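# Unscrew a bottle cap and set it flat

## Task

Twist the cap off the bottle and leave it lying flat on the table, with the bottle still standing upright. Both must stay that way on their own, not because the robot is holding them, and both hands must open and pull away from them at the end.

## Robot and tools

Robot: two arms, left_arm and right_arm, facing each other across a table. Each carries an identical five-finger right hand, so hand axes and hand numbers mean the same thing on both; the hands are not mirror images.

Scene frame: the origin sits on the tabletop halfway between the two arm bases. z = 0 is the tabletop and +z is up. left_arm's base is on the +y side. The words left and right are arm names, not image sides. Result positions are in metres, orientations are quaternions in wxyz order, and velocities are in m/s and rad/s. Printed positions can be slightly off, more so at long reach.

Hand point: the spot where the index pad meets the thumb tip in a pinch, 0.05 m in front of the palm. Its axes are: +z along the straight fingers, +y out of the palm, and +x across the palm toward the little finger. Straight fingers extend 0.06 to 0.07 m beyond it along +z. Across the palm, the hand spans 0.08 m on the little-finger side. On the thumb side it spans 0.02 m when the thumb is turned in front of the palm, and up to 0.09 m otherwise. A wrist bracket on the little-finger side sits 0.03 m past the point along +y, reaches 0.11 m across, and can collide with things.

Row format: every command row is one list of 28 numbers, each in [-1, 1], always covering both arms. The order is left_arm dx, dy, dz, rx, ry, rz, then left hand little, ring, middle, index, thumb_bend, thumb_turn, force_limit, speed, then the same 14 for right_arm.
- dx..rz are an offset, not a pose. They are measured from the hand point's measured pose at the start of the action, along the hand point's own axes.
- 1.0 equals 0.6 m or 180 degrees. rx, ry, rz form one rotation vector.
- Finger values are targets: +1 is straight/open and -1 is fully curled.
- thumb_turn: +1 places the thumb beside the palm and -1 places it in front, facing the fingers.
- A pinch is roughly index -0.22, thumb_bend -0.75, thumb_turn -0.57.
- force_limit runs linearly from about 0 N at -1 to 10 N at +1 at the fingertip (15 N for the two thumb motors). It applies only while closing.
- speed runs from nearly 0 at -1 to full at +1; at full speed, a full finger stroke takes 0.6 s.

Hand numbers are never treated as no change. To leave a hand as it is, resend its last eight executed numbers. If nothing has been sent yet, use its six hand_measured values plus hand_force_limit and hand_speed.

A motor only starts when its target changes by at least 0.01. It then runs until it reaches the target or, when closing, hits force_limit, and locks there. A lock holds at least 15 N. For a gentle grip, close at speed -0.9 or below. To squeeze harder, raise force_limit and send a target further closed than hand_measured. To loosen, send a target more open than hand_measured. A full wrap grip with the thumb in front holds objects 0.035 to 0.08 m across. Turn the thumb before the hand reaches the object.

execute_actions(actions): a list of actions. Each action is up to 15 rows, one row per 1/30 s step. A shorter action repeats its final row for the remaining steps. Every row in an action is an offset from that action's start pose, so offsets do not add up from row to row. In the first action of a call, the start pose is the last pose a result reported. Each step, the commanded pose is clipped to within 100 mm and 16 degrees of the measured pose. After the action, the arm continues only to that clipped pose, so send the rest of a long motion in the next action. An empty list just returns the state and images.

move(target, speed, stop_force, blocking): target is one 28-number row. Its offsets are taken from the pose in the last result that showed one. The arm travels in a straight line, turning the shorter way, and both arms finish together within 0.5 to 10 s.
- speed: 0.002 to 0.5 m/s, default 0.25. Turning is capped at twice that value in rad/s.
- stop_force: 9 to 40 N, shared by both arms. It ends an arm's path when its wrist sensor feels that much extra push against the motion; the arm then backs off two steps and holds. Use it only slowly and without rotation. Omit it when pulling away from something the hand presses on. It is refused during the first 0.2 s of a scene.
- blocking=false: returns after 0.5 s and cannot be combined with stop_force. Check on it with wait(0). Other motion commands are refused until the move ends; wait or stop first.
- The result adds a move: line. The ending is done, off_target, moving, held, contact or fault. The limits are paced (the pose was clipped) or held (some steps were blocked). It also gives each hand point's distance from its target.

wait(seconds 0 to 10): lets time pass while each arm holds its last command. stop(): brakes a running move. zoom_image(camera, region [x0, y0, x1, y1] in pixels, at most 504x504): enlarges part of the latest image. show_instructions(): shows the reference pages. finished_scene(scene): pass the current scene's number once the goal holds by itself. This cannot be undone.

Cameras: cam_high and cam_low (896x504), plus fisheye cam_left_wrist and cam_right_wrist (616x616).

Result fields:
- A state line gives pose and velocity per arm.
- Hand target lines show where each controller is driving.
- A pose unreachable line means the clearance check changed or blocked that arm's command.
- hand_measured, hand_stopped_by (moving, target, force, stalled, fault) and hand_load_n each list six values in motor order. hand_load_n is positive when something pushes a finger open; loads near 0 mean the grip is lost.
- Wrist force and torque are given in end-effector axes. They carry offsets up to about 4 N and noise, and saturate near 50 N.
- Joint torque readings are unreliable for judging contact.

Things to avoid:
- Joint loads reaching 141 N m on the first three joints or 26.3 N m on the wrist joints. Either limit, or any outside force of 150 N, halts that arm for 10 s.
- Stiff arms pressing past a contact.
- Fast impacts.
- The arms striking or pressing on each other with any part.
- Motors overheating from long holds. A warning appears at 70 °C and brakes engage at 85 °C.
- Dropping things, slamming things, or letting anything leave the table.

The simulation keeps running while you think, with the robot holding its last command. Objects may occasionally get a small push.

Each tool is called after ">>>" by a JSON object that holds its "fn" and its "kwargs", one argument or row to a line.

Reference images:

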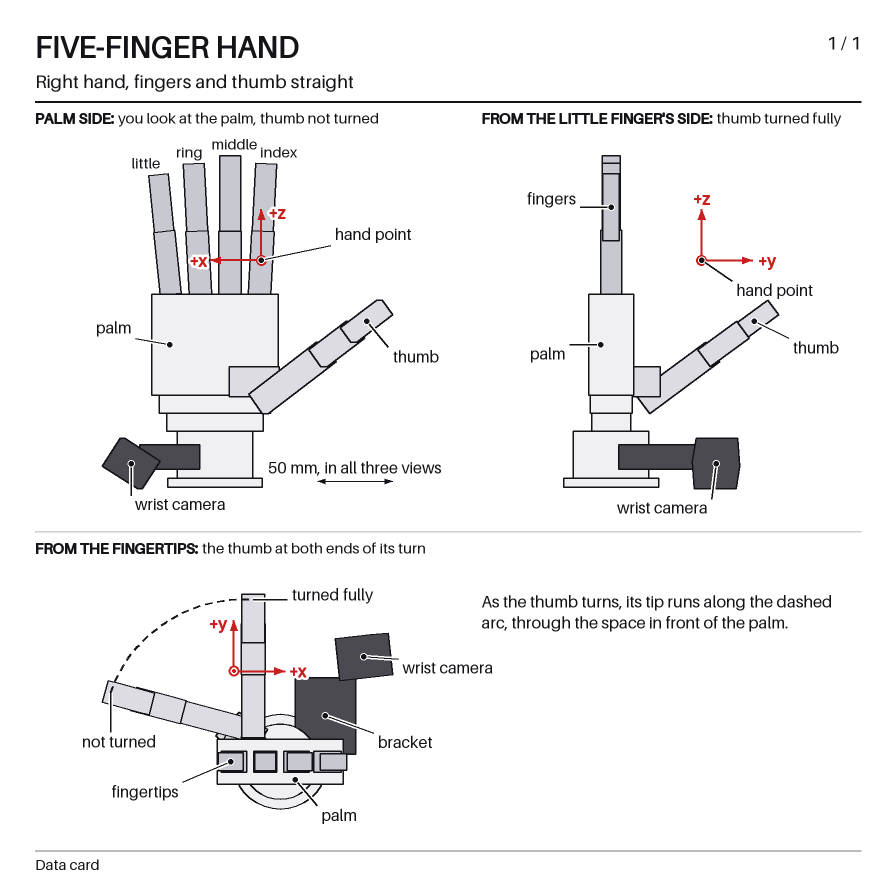

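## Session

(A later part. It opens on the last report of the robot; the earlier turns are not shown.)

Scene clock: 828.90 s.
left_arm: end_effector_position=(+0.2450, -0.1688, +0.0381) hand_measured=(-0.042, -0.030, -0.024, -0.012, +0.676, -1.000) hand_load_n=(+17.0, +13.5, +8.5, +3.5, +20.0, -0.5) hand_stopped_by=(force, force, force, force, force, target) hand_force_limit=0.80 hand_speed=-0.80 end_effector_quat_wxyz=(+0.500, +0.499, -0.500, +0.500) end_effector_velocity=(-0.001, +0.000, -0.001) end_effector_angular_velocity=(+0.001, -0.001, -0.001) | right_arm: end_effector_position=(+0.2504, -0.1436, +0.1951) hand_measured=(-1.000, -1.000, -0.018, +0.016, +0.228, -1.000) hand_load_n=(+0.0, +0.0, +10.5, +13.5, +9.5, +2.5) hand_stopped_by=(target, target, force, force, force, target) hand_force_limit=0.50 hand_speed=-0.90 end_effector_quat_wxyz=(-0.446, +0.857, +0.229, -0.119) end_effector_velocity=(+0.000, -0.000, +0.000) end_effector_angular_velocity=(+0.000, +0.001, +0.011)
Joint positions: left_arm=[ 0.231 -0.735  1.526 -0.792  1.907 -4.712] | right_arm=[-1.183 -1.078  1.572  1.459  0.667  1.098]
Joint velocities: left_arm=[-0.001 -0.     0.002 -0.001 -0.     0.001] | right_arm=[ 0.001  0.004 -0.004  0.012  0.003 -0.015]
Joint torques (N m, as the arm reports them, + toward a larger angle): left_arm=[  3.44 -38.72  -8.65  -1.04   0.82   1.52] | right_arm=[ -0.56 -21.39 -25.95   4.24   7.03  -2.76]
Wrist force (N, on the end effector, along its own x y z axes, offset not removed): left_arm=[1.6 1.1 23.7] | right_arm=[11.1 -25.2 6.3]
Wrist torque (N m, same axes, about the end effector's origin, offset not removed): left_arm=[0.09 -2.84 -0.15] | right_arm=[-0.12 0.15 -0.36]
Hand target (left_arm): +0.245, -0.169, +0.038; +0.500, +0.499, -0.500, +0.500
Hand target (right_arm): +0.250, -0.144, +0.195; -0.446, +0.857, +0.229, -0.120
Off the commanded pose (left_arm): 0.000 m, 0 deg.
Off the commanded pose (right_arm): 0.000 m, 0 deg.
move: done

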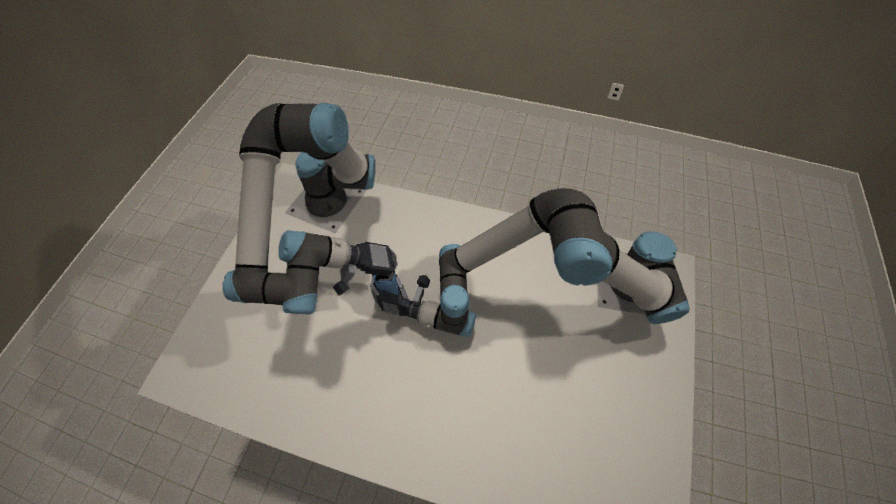

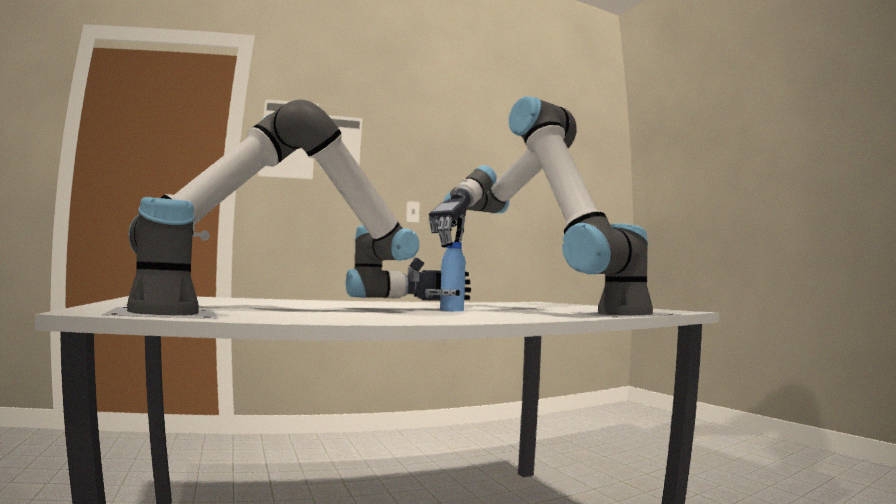

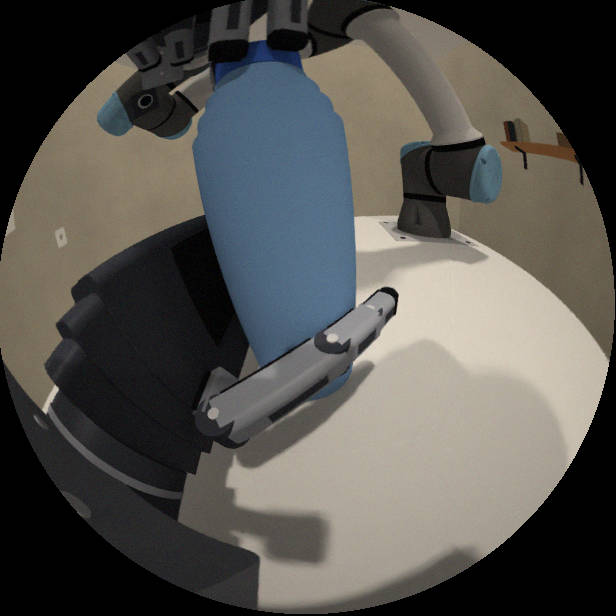

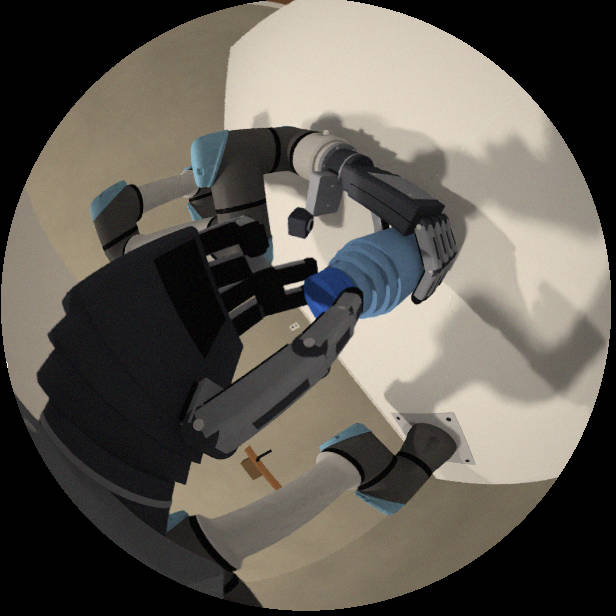

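>>> {"fn": "execute_actions", "kwargs": {
  "actions": [
    [[0,0,0,0,0,0,-0.8,-0.8,-0.8,-0.8,-0.8,-1,0.8,-0.8, 0.0028,-0.0042,0.0031,0,0,0,-1,-1,-0.5,-0.6,-0.5,-1,0.5,-0.9]],
    [[0,0,0,0,0,0,-0.8,-0.8,-0.8,-0.8,-0.8,-1,0.8,-0.8, 0,0,0,0,0,0,-1,-1,-0.5,-0.6,-0.5,-1,0.5,-0.9]]
  ]
}}

>>> {"fn": "zoom_image", "kwargs": {
  "camera": "cam_right_wrist",
  "region": [240, 220, 420, 360]
}}

Scene clock: 857.17 s.
left_arm: end_effector_position=(+0.2450, -0.1688, +0.0381) hand_measured=(-0.042, -0.030, -0.024, -0.012, +0.676, -1.000) hand_load_n=(+9.5, +8.0, +6.5, +5.5, +20.0, +4.5) hand_stopped_by=(force, force, force, force, force, target) hand_force_limit=0.80 hand_speed=-0.80 end_effector_quat_wxyz=(+0.500, +0.499, -0.500, +0.500) end_effector_velocity=(-0.000, -0.000, +0.000) end_effector_angular_velocity=(-0.000, +0.002, +0.000) | right_arm: end_effector_position=(+0.2504, -0.1402, +0.1960) hand_measured=(-1.000, -1.000, -0.018, +0.016, +0.228, -1.000) hand_load_n=(+0.0, +0.0, +6.5, +9.0, +13.5, +3.0) hand_stopped_by=(target, target, force, force, force, target) hand_force_limit=0.50 hand_speed=-0.90 end_effector_quat_wxyz=(-0.446, +0.857, +0.229, -0.119) end_effector_velocity=(+0.000, -0.000, -0.000) end_effector_angular_velocity=(-0.002, +0.001, -0.000)
Joint positions: left_arm=[ 0.231 -0.735  1.526 -0.792  1.907 -4.712] | right_arm=[-1.175 -1.076  1.563  1.457  0.665  1.109]
Joint velocities: left_arm=[ 0.     0.     0.    -0.001 -0.    -0.002] | right_arm=[ 0.     0.    -0.001  0.     0.001  0.002]
Joint torques (N m, as the arm reports them, + toward a larger angle): left_arm=[  3.81 -39.18  -9.44  -1.03   0.81   1.51] | right_arm=[  2.32 -27.98 -25.87   1.57  -2.85   0.65]
Wrist force (N, on the end effector, along its own x y z axes, offset not removed): left_arm=[14.8 -3.4 -3.3] | right_arm=[-1.1 2.6 5.4]
Wrist torque (N m, same axes, about the end effector's origin, offset not removed): left_arm=[-0.21 -0.72 -0.22] | right_arm=[-0.52 0.02 -0.21]
Hand target (left_arm): +0.245, -0.169, +0.038; +0.500, +0.499, -0.500, +0.500
Hand target (right_arm): +0.250, -0.140, +0.196; -0.446, +0.857, +0.229, -0.119
Off the commanded pose (left_arm): 0.000 m, 0 deg.
Off the commanded pose (right_arm): 0.000 m, 0 deg.

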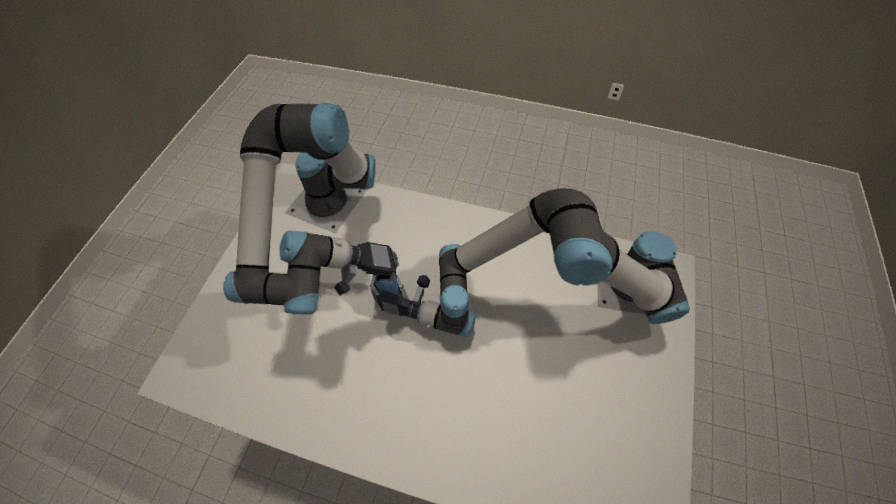

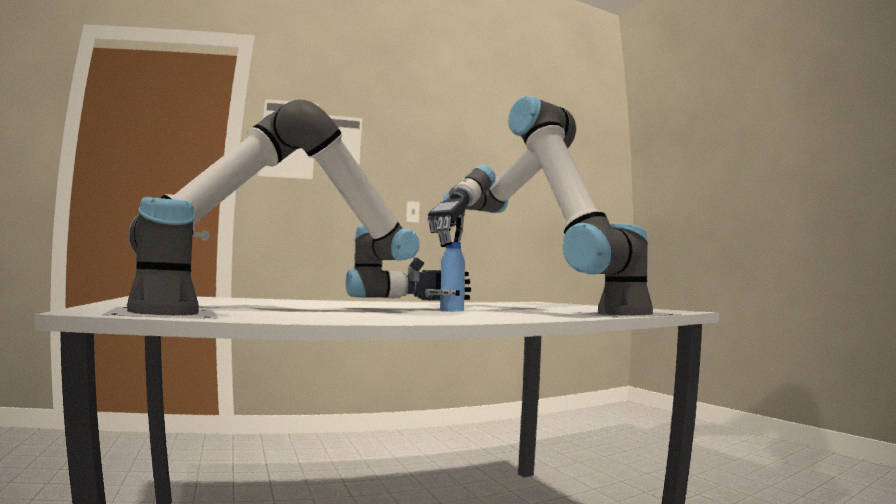

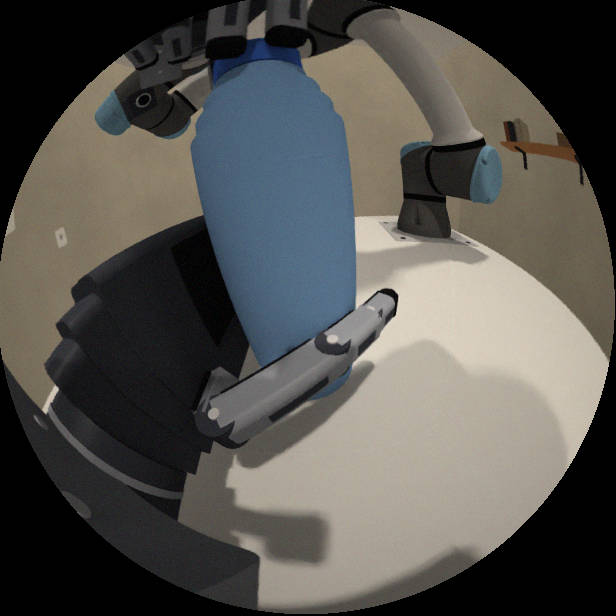

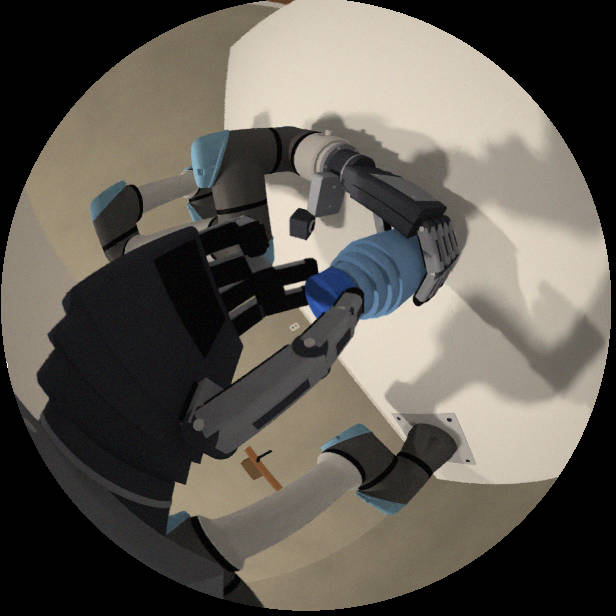

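Region (240, 220, 420, 360) of cam_right_wrist's 616x616 image, scaled by 2.800, with more detail than that image has.

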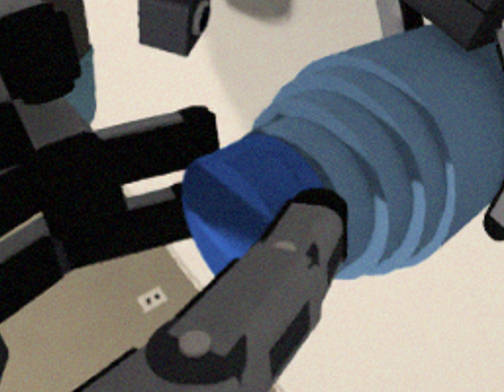

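>>> {"fn": "move", "kwargs": {
  "target": [0,0,0,0,0,0,-0.8,-0.8,-0.8,-0.8,-0.8,-1,0.8,-0.8, -0.00455,0.00125,-0.00177,0,-0.1365,-0.0956,-1,-1,-0.5,-0.6,-0.5,-1,0.5,-0.9],
  "speed": 0.15
}}

>>> {"fn": "zoom_image", "kwargs": {
  "camera": "cam_right_wrist",
  "region": [240, 220, 420, 360]
}}

Scene clock: 893.03 s.
left_arm: end_effector_position=(+0.2450, -0.1688, +0.0381) hand_measured=(-0.042, -0.030, -0.024, -0.012, +0.676, -1.000) hand_load_n=(+7.0, +6.0, +6.0, +6.0, +19.5, +4.5) hand_stopped_by=(force, force, force, force, force, target) hand_force_limit=0.80 hand_speed=-0.80 end_effector_quat_wxyz=(+0.500, +0.499, -0.500, +0.500) end_effector_velocity=(-0.000, -0.000, +0.000) end_effector_angular_velocity=(+0.000, -0.000, -0.000) | right_arm: end_effector_position=(+0.2485, -0.1426, +0.1959) hand_measured=(-1.000, -1.000, -0.018, +0.016, +0.228, -1.000) hand_load_n=(+0.0, +0.0, +5.5, +7.5, +14.0, +2.0) hand_stopped_by=(target, target, force, force, force, target) hand_force_limit=0.50 hand_speed=-0.90 end_effector_quat_wxyz=(-0.400, +0.769, +0.442, -0.231) end_effector_velocity=(+0.000, +0.000, -0.000) end_effector_angular_velocity=(-0.000, +0.001, +0.009)
Joint positions: left_arm=[ 0.231 -0.735  1.526 -0.792  1.907 -4.712] | right_arm=[-1.068 -0.909  1.375  1.844  0.889  0.605]
Joint velocities: left_arm=[-0.     0.    -0.001  0.001 -0.     0.   ] | right_arm=[ 0.002  0.003 -0.004  0.006  0.005 -0.007]
Joint torques (N m, as the arm reports them, + toward a larger angle): left_arm=[  3.64 -39.17  -8.61  -1.02   0.9    1.54] | right_arm=[ 11.19 -31.77 -28.97   5.06  -0.07  -2.66]
Wrist force (N, on the end effector, along its own x y z axes, offset not removed): left_arm=[9.7 2.5 -7.8] | right_arm=[-3.1 -3.0 -6.0]
Wrist torque (N m, same axes, about the end effector's origin, offset not removed): left_arm=[0.24 0.25 -0.11] | right_arm=[-0.33 0.50 -0.32]
Hand target (left_arm): +0.245, -0.169, +0.038; +0.500, +0.499, -0.500, +0.500
Hand target (right_arm): +0.249, -0.143, +0.196; -0.400, +0.769, +0.443, -0.231
Off the commanded pose (left_arm): 0.000 m, 0 deg.
Off the commanded pose (right_arm): 0.000 m, 0 deg.
move: done

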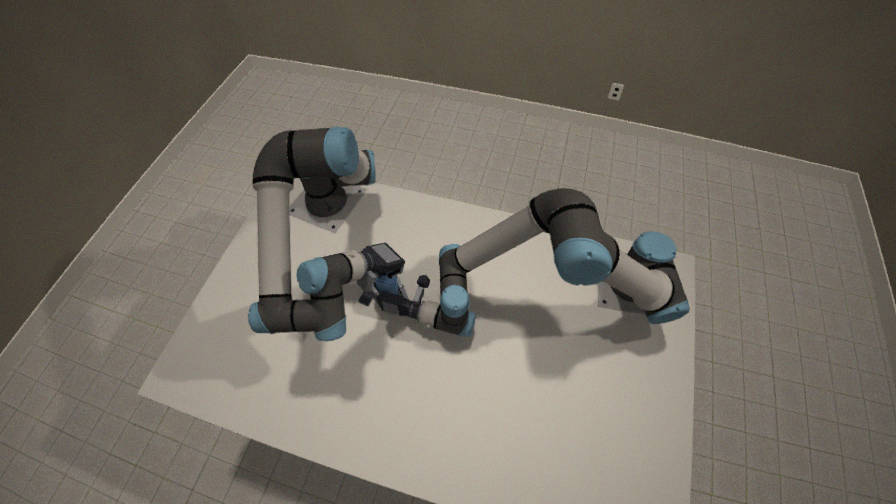

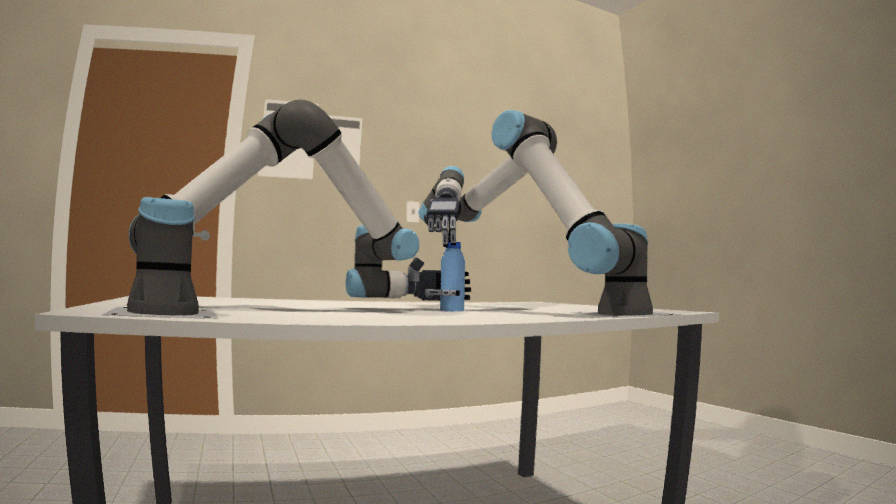

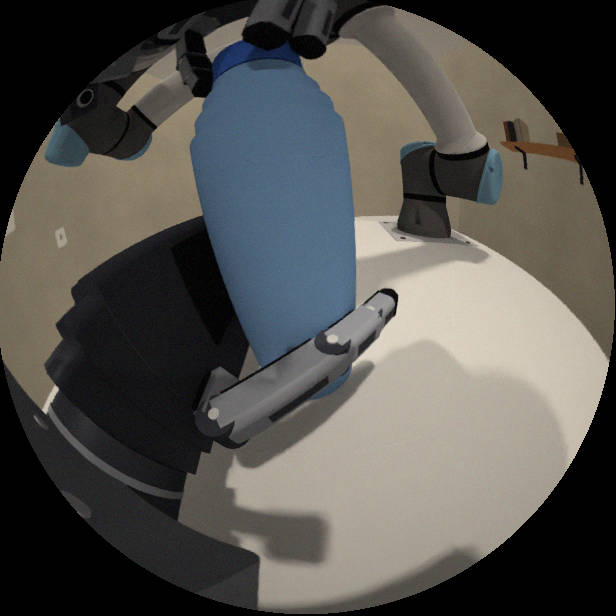

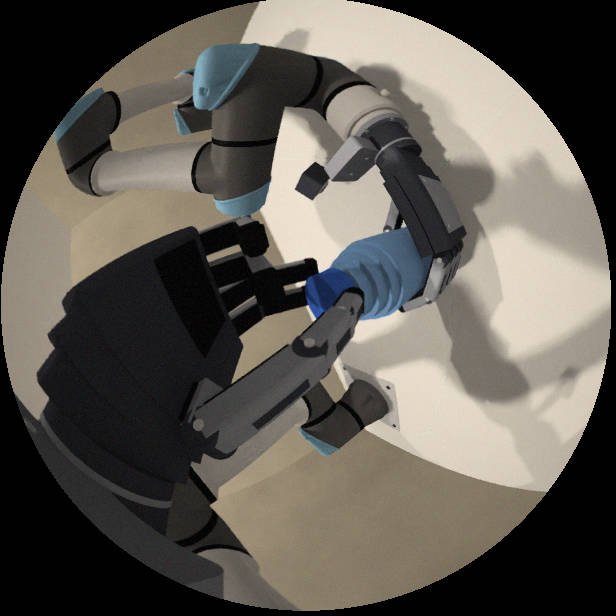

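Region (240, 220, 420, 360) of cam_right_wrist's 616x616 image, scaled by 2.800, with more detail than that image has.

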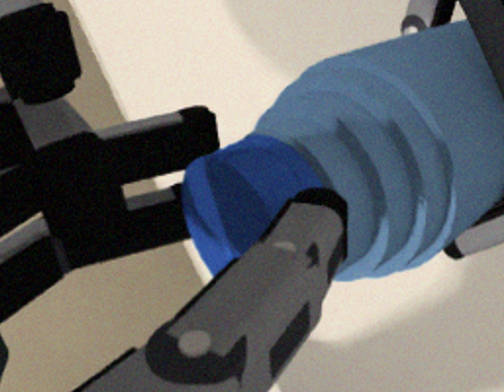

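>>> {"fn": "move", "kwargs": {
  "target": [0,0,0,0,0,0,-0.8,-0.8,-0.8,-0.8,-0.8,-1,0.8,-0.8, -0.005,0.00133,-0.00335,0,-0.1365,-0.0956,-1,-1,-0.5,-0.6,-0.5,-1,0.5,-0.9],
  "speed": 0.2
}}

>>> {"fn": "zoom_image", "kwargs": {
  "camera": "cam_low",
  "region": [420, 215, 490, 265]
}}

Scene clock: 906.20 s.
left_arm: end_effector_position=(+0.2450, -0.1688, +0.0381) hand_measured=(-0.042, -0.030, -0.024, -0.012, +0.676, -1.000) hand_load_n=(+7.0, +6.0, +6.0, +6.5, +19.5, +4.5) hand_stopped_by=(force, force, force, force, force, target) hand_force_limit=0.80 hand_speed=-0.80 end_effector_quat_wxyz=(+0.500, +0.499, -0.500, +0.500) end_effector_velocity=(+0.000, -0.001, +0.001) end_effector_angular_velocity=(-0.002, -0.000, -0.000) | right_arm: end_effector_position=(+0.2487, -0.1462, +0.1963) hand_measured=(-1.000, -1.000, -0.018, +0.016, +0.228, -1.000) hand_load_n=(+0.0, +0.0, +5.5, +8.0, +14.0, +2.0) hand_stopped_by=(target, target, force, force, force, target) hand_force_limit=0.50 hand_speed=-0.90 end_effector_quat_wxyz=(-0.327, +0.629, +0.626, -0.326) end_effector_velocity=(+0.000, -0.000, -0.000) end_effector_angular_velocity=(+0.000, -0.001, +0.013)
Joint positions: left_arm=[ 0.231 -0.735  1.526 -0.792  1.907 -4.712] | right_arm=[-0.936 -0.791  1.195  2.069  1.177  0.296]
Joint velocities: left_arm=[-0.     0.    -0.002 -0.    -0.    -0.001] | right_arm=[ 0.003  0.003 -0.005  0.004  0.008 -0.006]
Joint torques (N m, as the arm reports them, + toward a larger angle): left_arm=[  3.63 -39.15  -9.76  -1.16   0.82   1.63] | right_arm=[  7.75 -34.91 -28.97   5.53   0.99  -2.67]
Wrist force (N, on the end effector, along its own x y z axes, offset not removed): left_arm=[9.7 3.1 -4.0] | right_arm=[-1.2 -3.5 -3.3]
Wrist torque (N m, same axes, about the end effector's origin, offset not removed): left_arm=[0.07 0.16 -0.14] | right_arm=[-0.56 0.02 -0.07]
Hand target (left_arm): +0.245, -0.169, +0.038; +0.500, +0.499, -0.500, +0.500
Hand target (right_arm): +0.249, -0.146, +0.196; -0.327, +0.628, +0.626, -0.326
Off the commanded pose (left_arm): 0.000 m, 0 deg.
Off the commanded pose (right_arm): 0.000 m, 0 deg.
move: done

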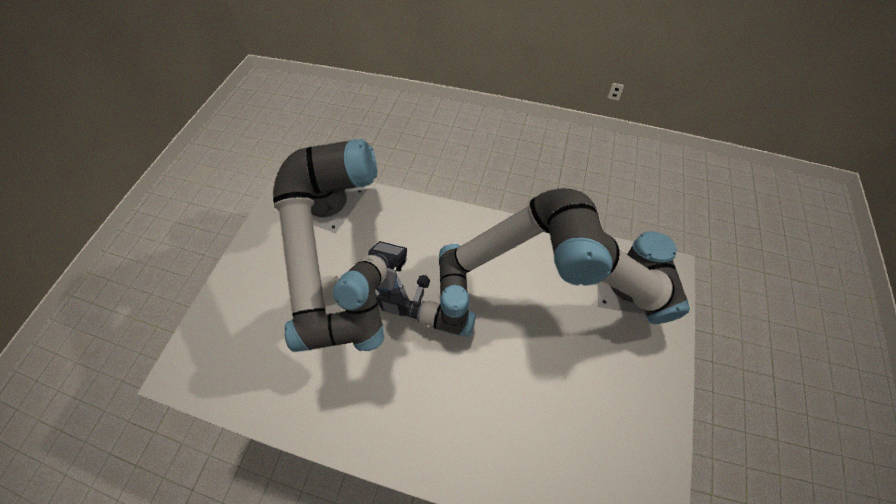

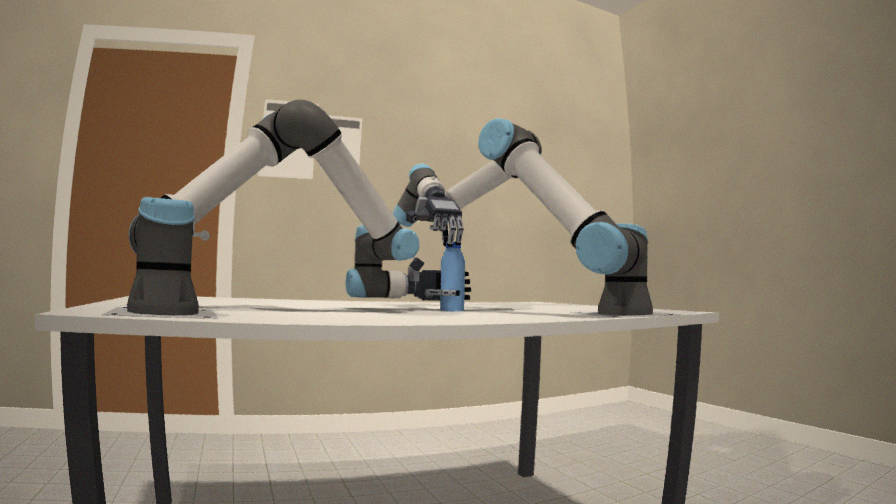

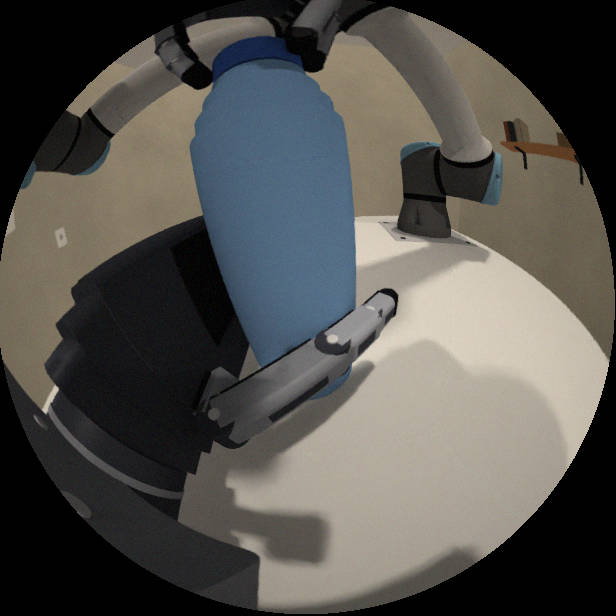

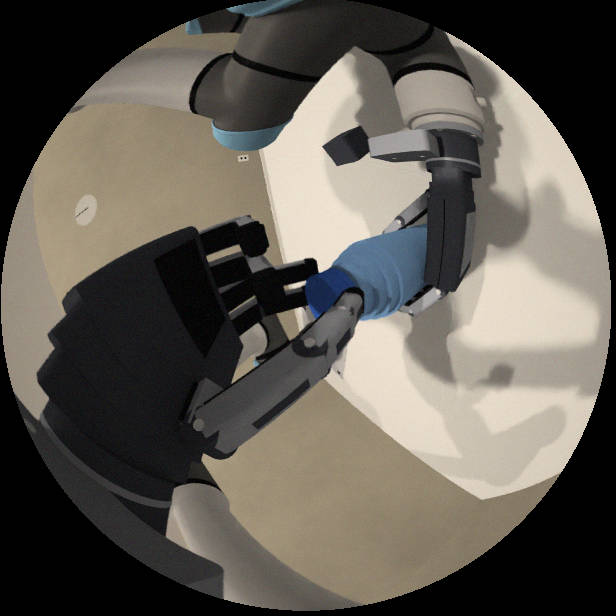

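Region (420, 215, 490, 265) of cam_low's 896x504 image, scaled by 7.200, with more detail than that image has; it fills the top 360 rows of this view, and the rest is white.

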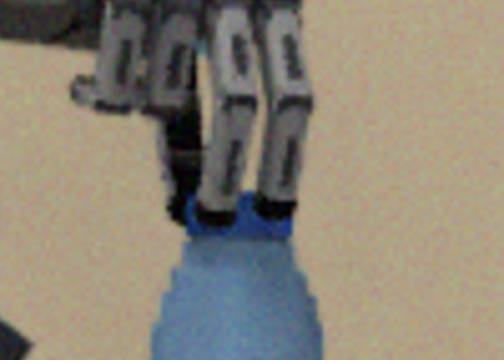

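>>> {"fn": "execute_actions", "kwargs": {
  "actions": [
    [[0,0,0,0,0,0,-0.8,-0.8,-0.8,-0.8,-0.8,-1,0.8,-0.8, 0,0,0,0,0,0,-1,-1,0.4,0.4,0.85,-1,0.5,0.3]]
  ]
}}

>>> {"fn": "move", "kwargs": {
  "target": [0,0,0,0,0,0,-0.8,-0.8,-0.8,-0.8,-0.8,-1,0.8,-0.8, 0.01387,0.00593,-0.00728,0,0.4551,0.3187,-1,-1,0.4,0.4,0.85,-1,0.5,0.3],
  "speed": 0.4
}}

>>> {"fn": "move", "kwargs": {
  "target": [0,0,0,0,0,0,-0.8,-0.8,-0.8,-0.8,-0.8,-1,0.8,-0.8, 0.01387,0.00593,-0.00728,0,0.4551,0.3187,-1,-1,0.4,0.4,0.85,-1,0.5,0.3],
  "speed": 0.4
}}

>>> {"fn": "zoom_image", "kwargs": {
  "camera": "cam_low",
  "region": [390, 170, 550, 290]
}}

Scene clock: 979.20 s.
left_arm: end_effector_position=(+0.2450, -0.1688, +0.0381) hand_measured=(-0.042, -0.030, -0.024, -0.012, +0.676, -1.000) hand_load_n=(+7.0, +6.5, +6.0, +7.0, +18.5, +4.0) hand_stopped_by=(force, force, force, force, force, target) hand_force_limit=0.80 hand_speed=-0.80 end_effector_quat_wxyz=(+0.500, +0.499, -0.500, +0.500) end_effector_velocity=(+0.000, -0.001, +0.001) end_effector_angular_velocity=(-0.002, -0.002, -0.000) | right_arm: end_effector_position=(+0.2487, -0.1462, +0.1963) hand_measured=(-1.000, -1.000, +0.400, +0.400, +0.764, -1.000) hand_load_n=(+0.0, +0.0, +0.0, +0.0, +0.0, +0.0) hand_stopped_by=(target, target, target, target, moving, target) hand_force_limit=0.50 hand_speed=0.30 end_effector_quat_wxyz=(-0.327, +0.629, +0.626, -0.326) end_effector_velocity=(-0.000, -0.000, -0.000) end_effector_angular_velocity=(-0.001, +0.001, -0.001)
Joint positions: left_arm=[ 0.231 -0.735  1.526 -0.792  1.907 -4.712] | right_arm=[-0.936 -0.791  1.195  2.069  1.177  0.296]
Joint velocities: left_arm=[-0.     0.    -0.001 -0.001  0.     0.001] | right_arm=[-0.001  0.     0.002 -0.    -0.     0.001]
Joint torques (N m, as the arm reports them, + toward a larger angle): left_arm=[  3.89 -39.15  -9.42  -1.03   0.19   1.59] | right_arm=[ -4.63 -57.54  -3.36   0.05  -2.05   2.04]
Wrist force (N, on the end effector, along its own x y z axes, offset not removed): left_arm=[7.0 1.6 -0.4] | right_arm=[-1.2 -3.6 -1.8]
Wrist torque (N m, same axes, about the end effector's origin, offset not removed): left_arm=[0.05 -0.19 -0.25] | right_arm=[-0.47 0.32 -0.21]
Hand target (left_arm): +0.245, -0.169, +0.038; +0.500, +0.499, -0.500, +0.500
Hand target (right_arm): +0.249, -0.146, +0.196; -0.327, +0.629, +0.626, -0.326
Off the commanded pose (left_arm): 0.000 m, 0 deg.
Off the commanded pose (right_arm): 0.000 m, 0 deg.

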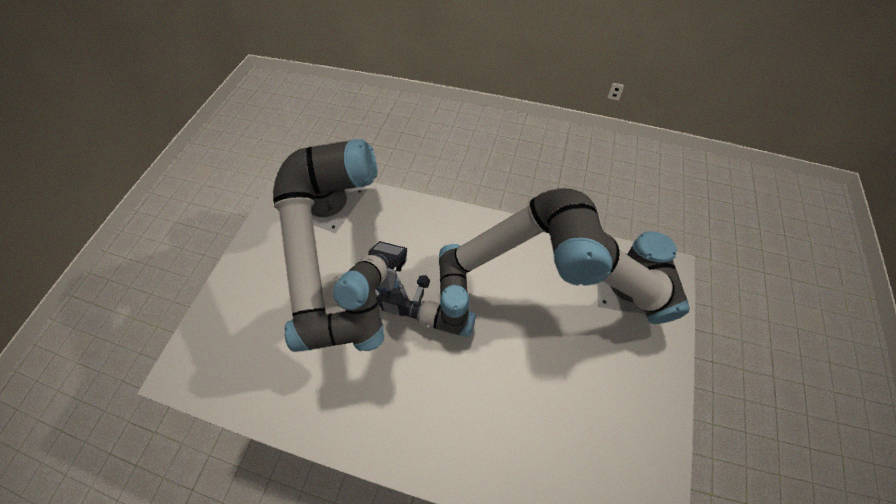

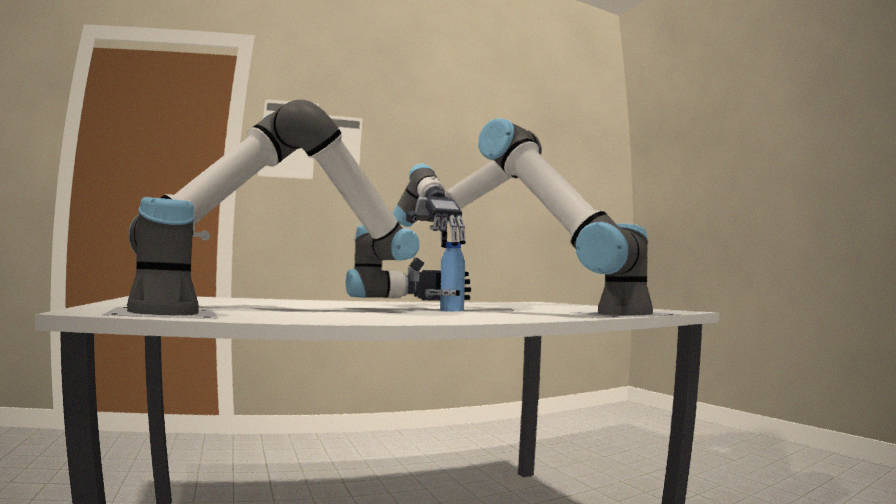

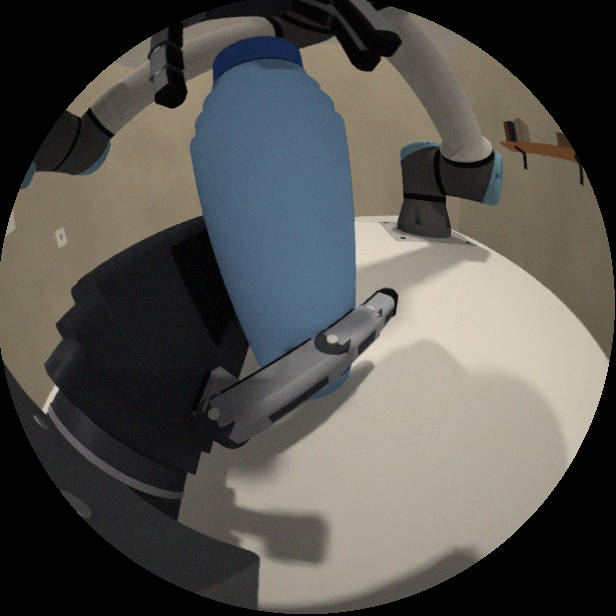

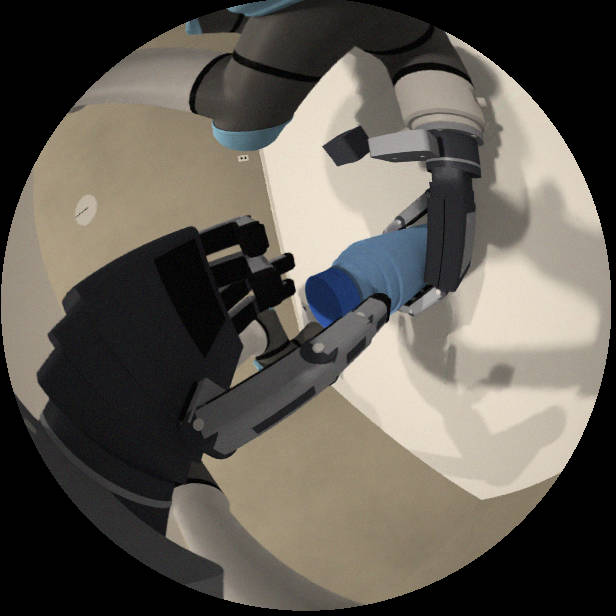

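Scene clock: 982.07 s.
left_arm: end_effector_position=(+0.2450, -0.1688, +0.0381) hand_measured=(-0.042, -0.030, -0.024, -0.012, +0.676, -1.000) hand_load_n=(+7.0, +6.5, +6.0, +7.0, +18.5, +4.0) hand_stopped_by=(force, force, force, force, force, target) hand_force_limit=0.80 hand_speed=-0.80 end_effector_quat_wxyz=(+0.500, +0.499, -0.500, +0.500) end_effector_velocity=(-0.001, +0.001, -0.001) end_effector_angular_velocity=(+0.001, +0.001, -0.001) | right_arm: end_effector_position=(+0.2547, -0.1381, +0.1965) hand_measured=(-1.000, -1.000, +0.400, +0.400, +0.850, -1.000) hand_load_n=(+0.0, +0.0, +0.0, +0.0, +0.0, +0.0) hand_stopped_by=(target, target, target, target, target, target) hand_force_limit=0.50 hand_speed=0.30 end_effector_quat_wxyz=(-0.460, +0.884, -0.078, +0.041) end_effector_velocity=(-0.001, -0.000, -0.001) end_effector_angular_velocity=(-0.004, -0.001, -0.014)
Joint positions: left_arm=[ 0.231 -0.735  1.526 -0.792  1.907 -4.712] | right_arm=[-1.21  -1.424  1.807  0.696  0.71   2.186]
Joint velocities: left_arm=[-0.001  0.     0.002 -0.001  0.    -0.001] | right_arm=[ 0.004 -0.009  0.007 -0.014  0.012  0.021]
Joint torques (N m, as the arm reports them, + toward a larger angle): left_arm=[  3.32 -39.23  -9.72  -1.04   0.07   1.61] | right_arm=[  8.33 -33.65  -4.77  -0.88   0.23   2.16]
Wrist force (N, on the end effector, along its own x y z axes, offset not removed): left_arm=[5.0 -0.1 -2.3] | right_arm=[-1.6 -4.3 -1.1]
Wrist torque (N m, same axes, about the end effector's origin, offset not removed): left_arm=[-0.01 0.40 -0.29] | right_arm=[-0.38 0.40 -0.32]
Hand target (left_arm): +0.245, -0.169, +0.038; +0.500, +0.499, -0.500, +0.500
Hand target (right_arm): +0.255, -0.138, +0.196; -0.459, +0.884, -0.079, +0.041
Off the commanded pose (left_arm): 0.000 m, 0 deg.
Off the commanded pose (right_arm): 0.001 m, 0 deg.
move: done

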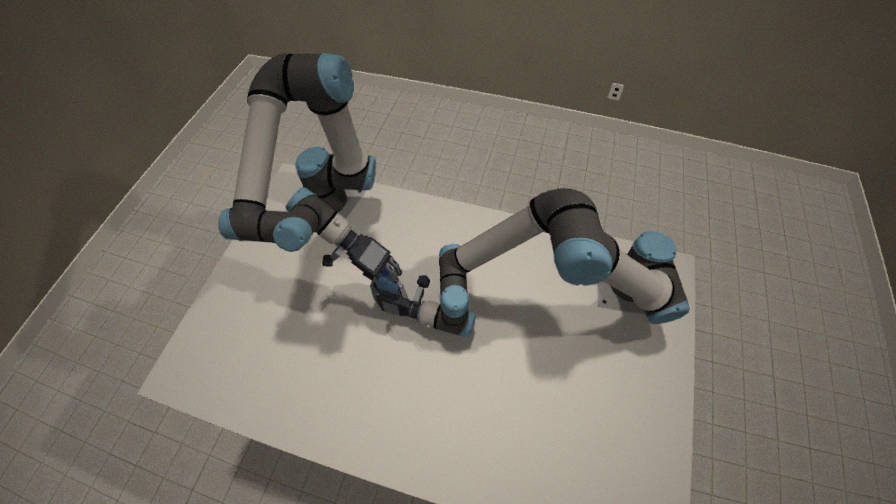

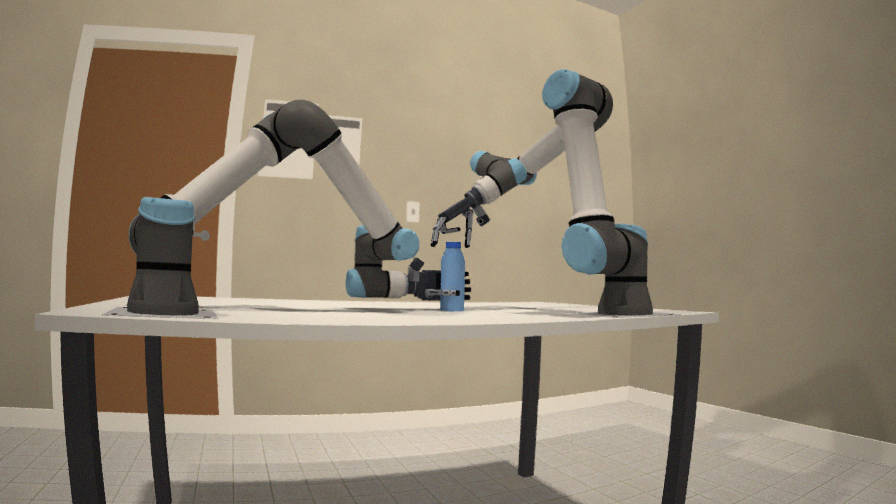

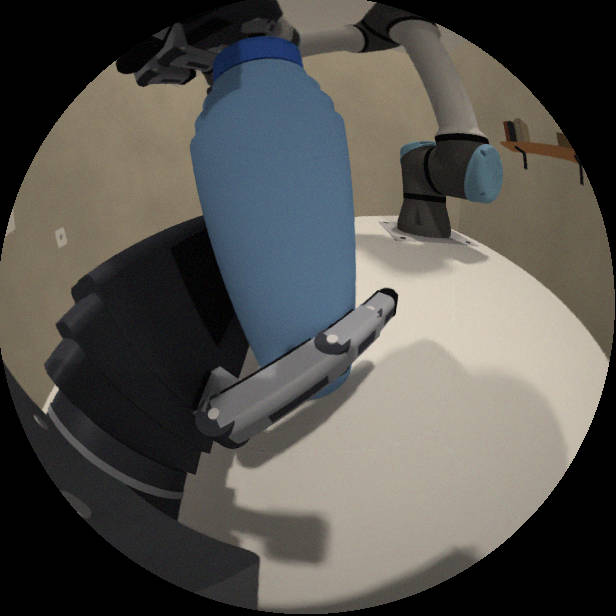

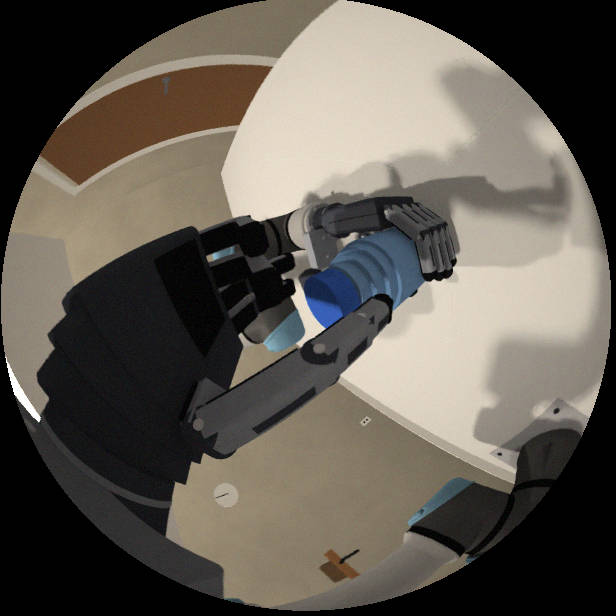

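Scene clock: 984.97 s.
left_arm: end_effector_position=(+0.2450, -0.1688, +0.0381) hand_measured=(-0.042, -0.030, -0.024, -0.012, +0.676, -1.000) hand_load_n=(+7.0, +6.5, +6.0, +7.0, +18.5, +4.0) hand_stopped_by=(force, force, force, force, force, target) hand_force_limit=0.80 hand_speed=-0.80 end_effector_quat_wxyz=(+0.500, +0.499, -0.500, +0.500) end_effector_velocity=(-0.001, +0.000, -0.001) end_effector_angular_velocity=(+0.000, +0.001, -0.001) | right_arm: end_effector_position=(+0.2616, -0.1447, +0.1958) hand_measured=(-1.000, -1.000, +0.400, +0.400, +0.850, -1.000) hand_load_n=(+0.0, +0.0, +0.0, +0.0, +0.0, +0.0) hand_stopped_by=(target, target, target, target, target, target) hand_force_limit=0.50 hand_speed=0.30 end_effector_quat_wxyz=(+0.264, -0.509, +0.727, -0.378) end_effector_velocity=(-0.000, -0.000, -0.000) end_effector_angular_velocity=(-0.001, +0.005, -0.012)
Joint positions: left_arm=[ 0.231 -0.735  1.526 -0.792  1.907 -4.712] | right_arm=[-0.508 -1.275  1.642  0.795  2.464  4.203]
Joint velocities: left_arm=[-0.001  0.001  0.001 -0.001  0.    -0.001] | right_arm=[ 0.002  0.009 -0.007  0.02   0.003  0.022]
Joint torques (N m, as the arm reports them, + toward a larger angle): left_arm=[  4.08 -38.7  -10.    -0.95   0.24   1.6 ] | right_arm=[  6.09 -18.04 -32.84   4.64   2.82   2.36]
Wrist force (N, on the end effector, along its own x y z axes, offset not removed): left_arm=[9.9 3.9 2.2] | right_arm=[-0.6 -3.7 -3.3]
Wrist torque (N m, same axes, about the end effector's origin, offset not removed): left_arm=[0.26 -0.59 0.09] | right_arm=[-0.17 0.34 -0.25]
Hand target (left_arm): +0.245, -0.169, +0.038; +0.500, +0.499, -0.500, +0.500
Hand target (right_arm): +0.262, -0.145, +0.196; +0.264, -0.509, +0.727, -0.378
Off the commanded pose (left_arm): 0.000 m, 0 deg.
Off the commanded pose (right_arm): 0.001 m, 0 deg.
move: done

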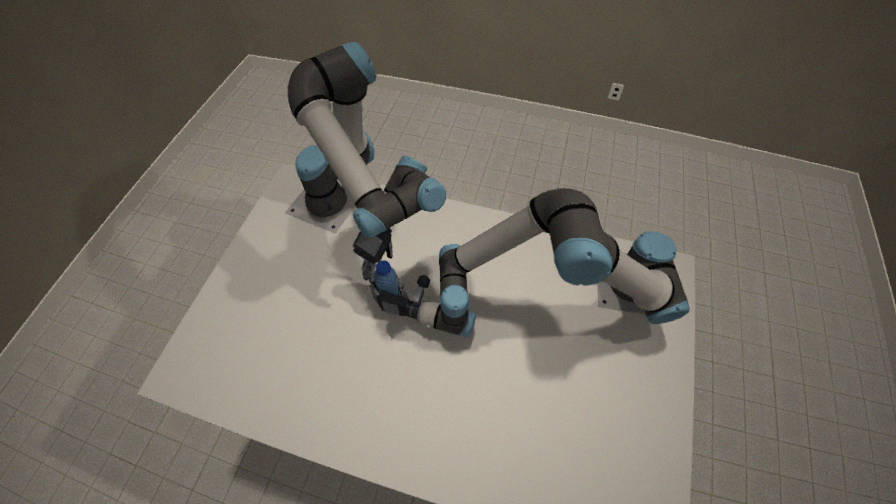

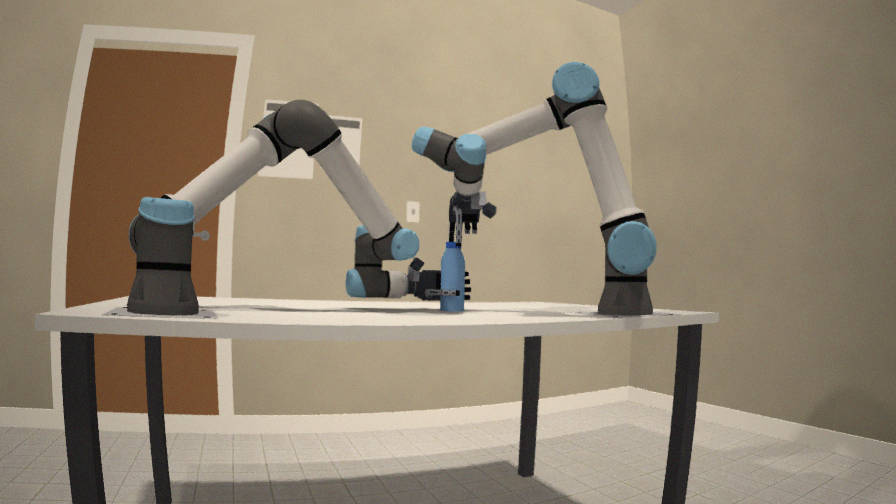

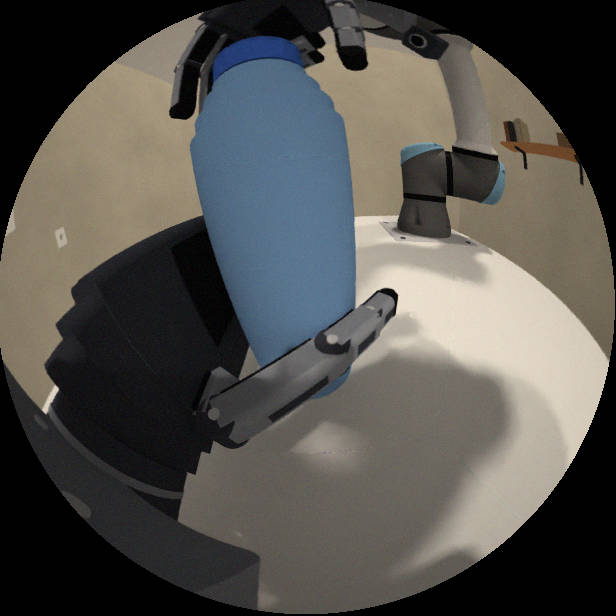

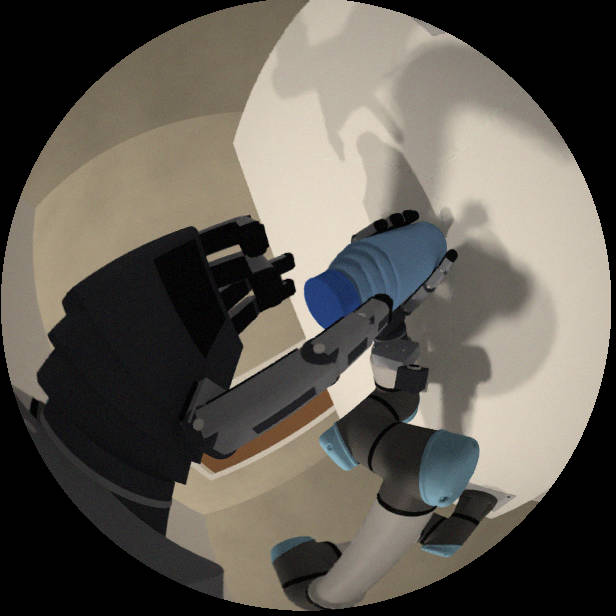

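Region (390, 170, 550, 290) of cam_low's 896x504 image, scaled by 3.150, with more detail than that image has; it fills the top 378 rows of this view, and the rest is white.

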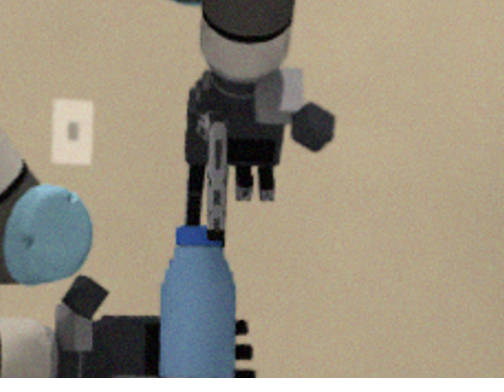

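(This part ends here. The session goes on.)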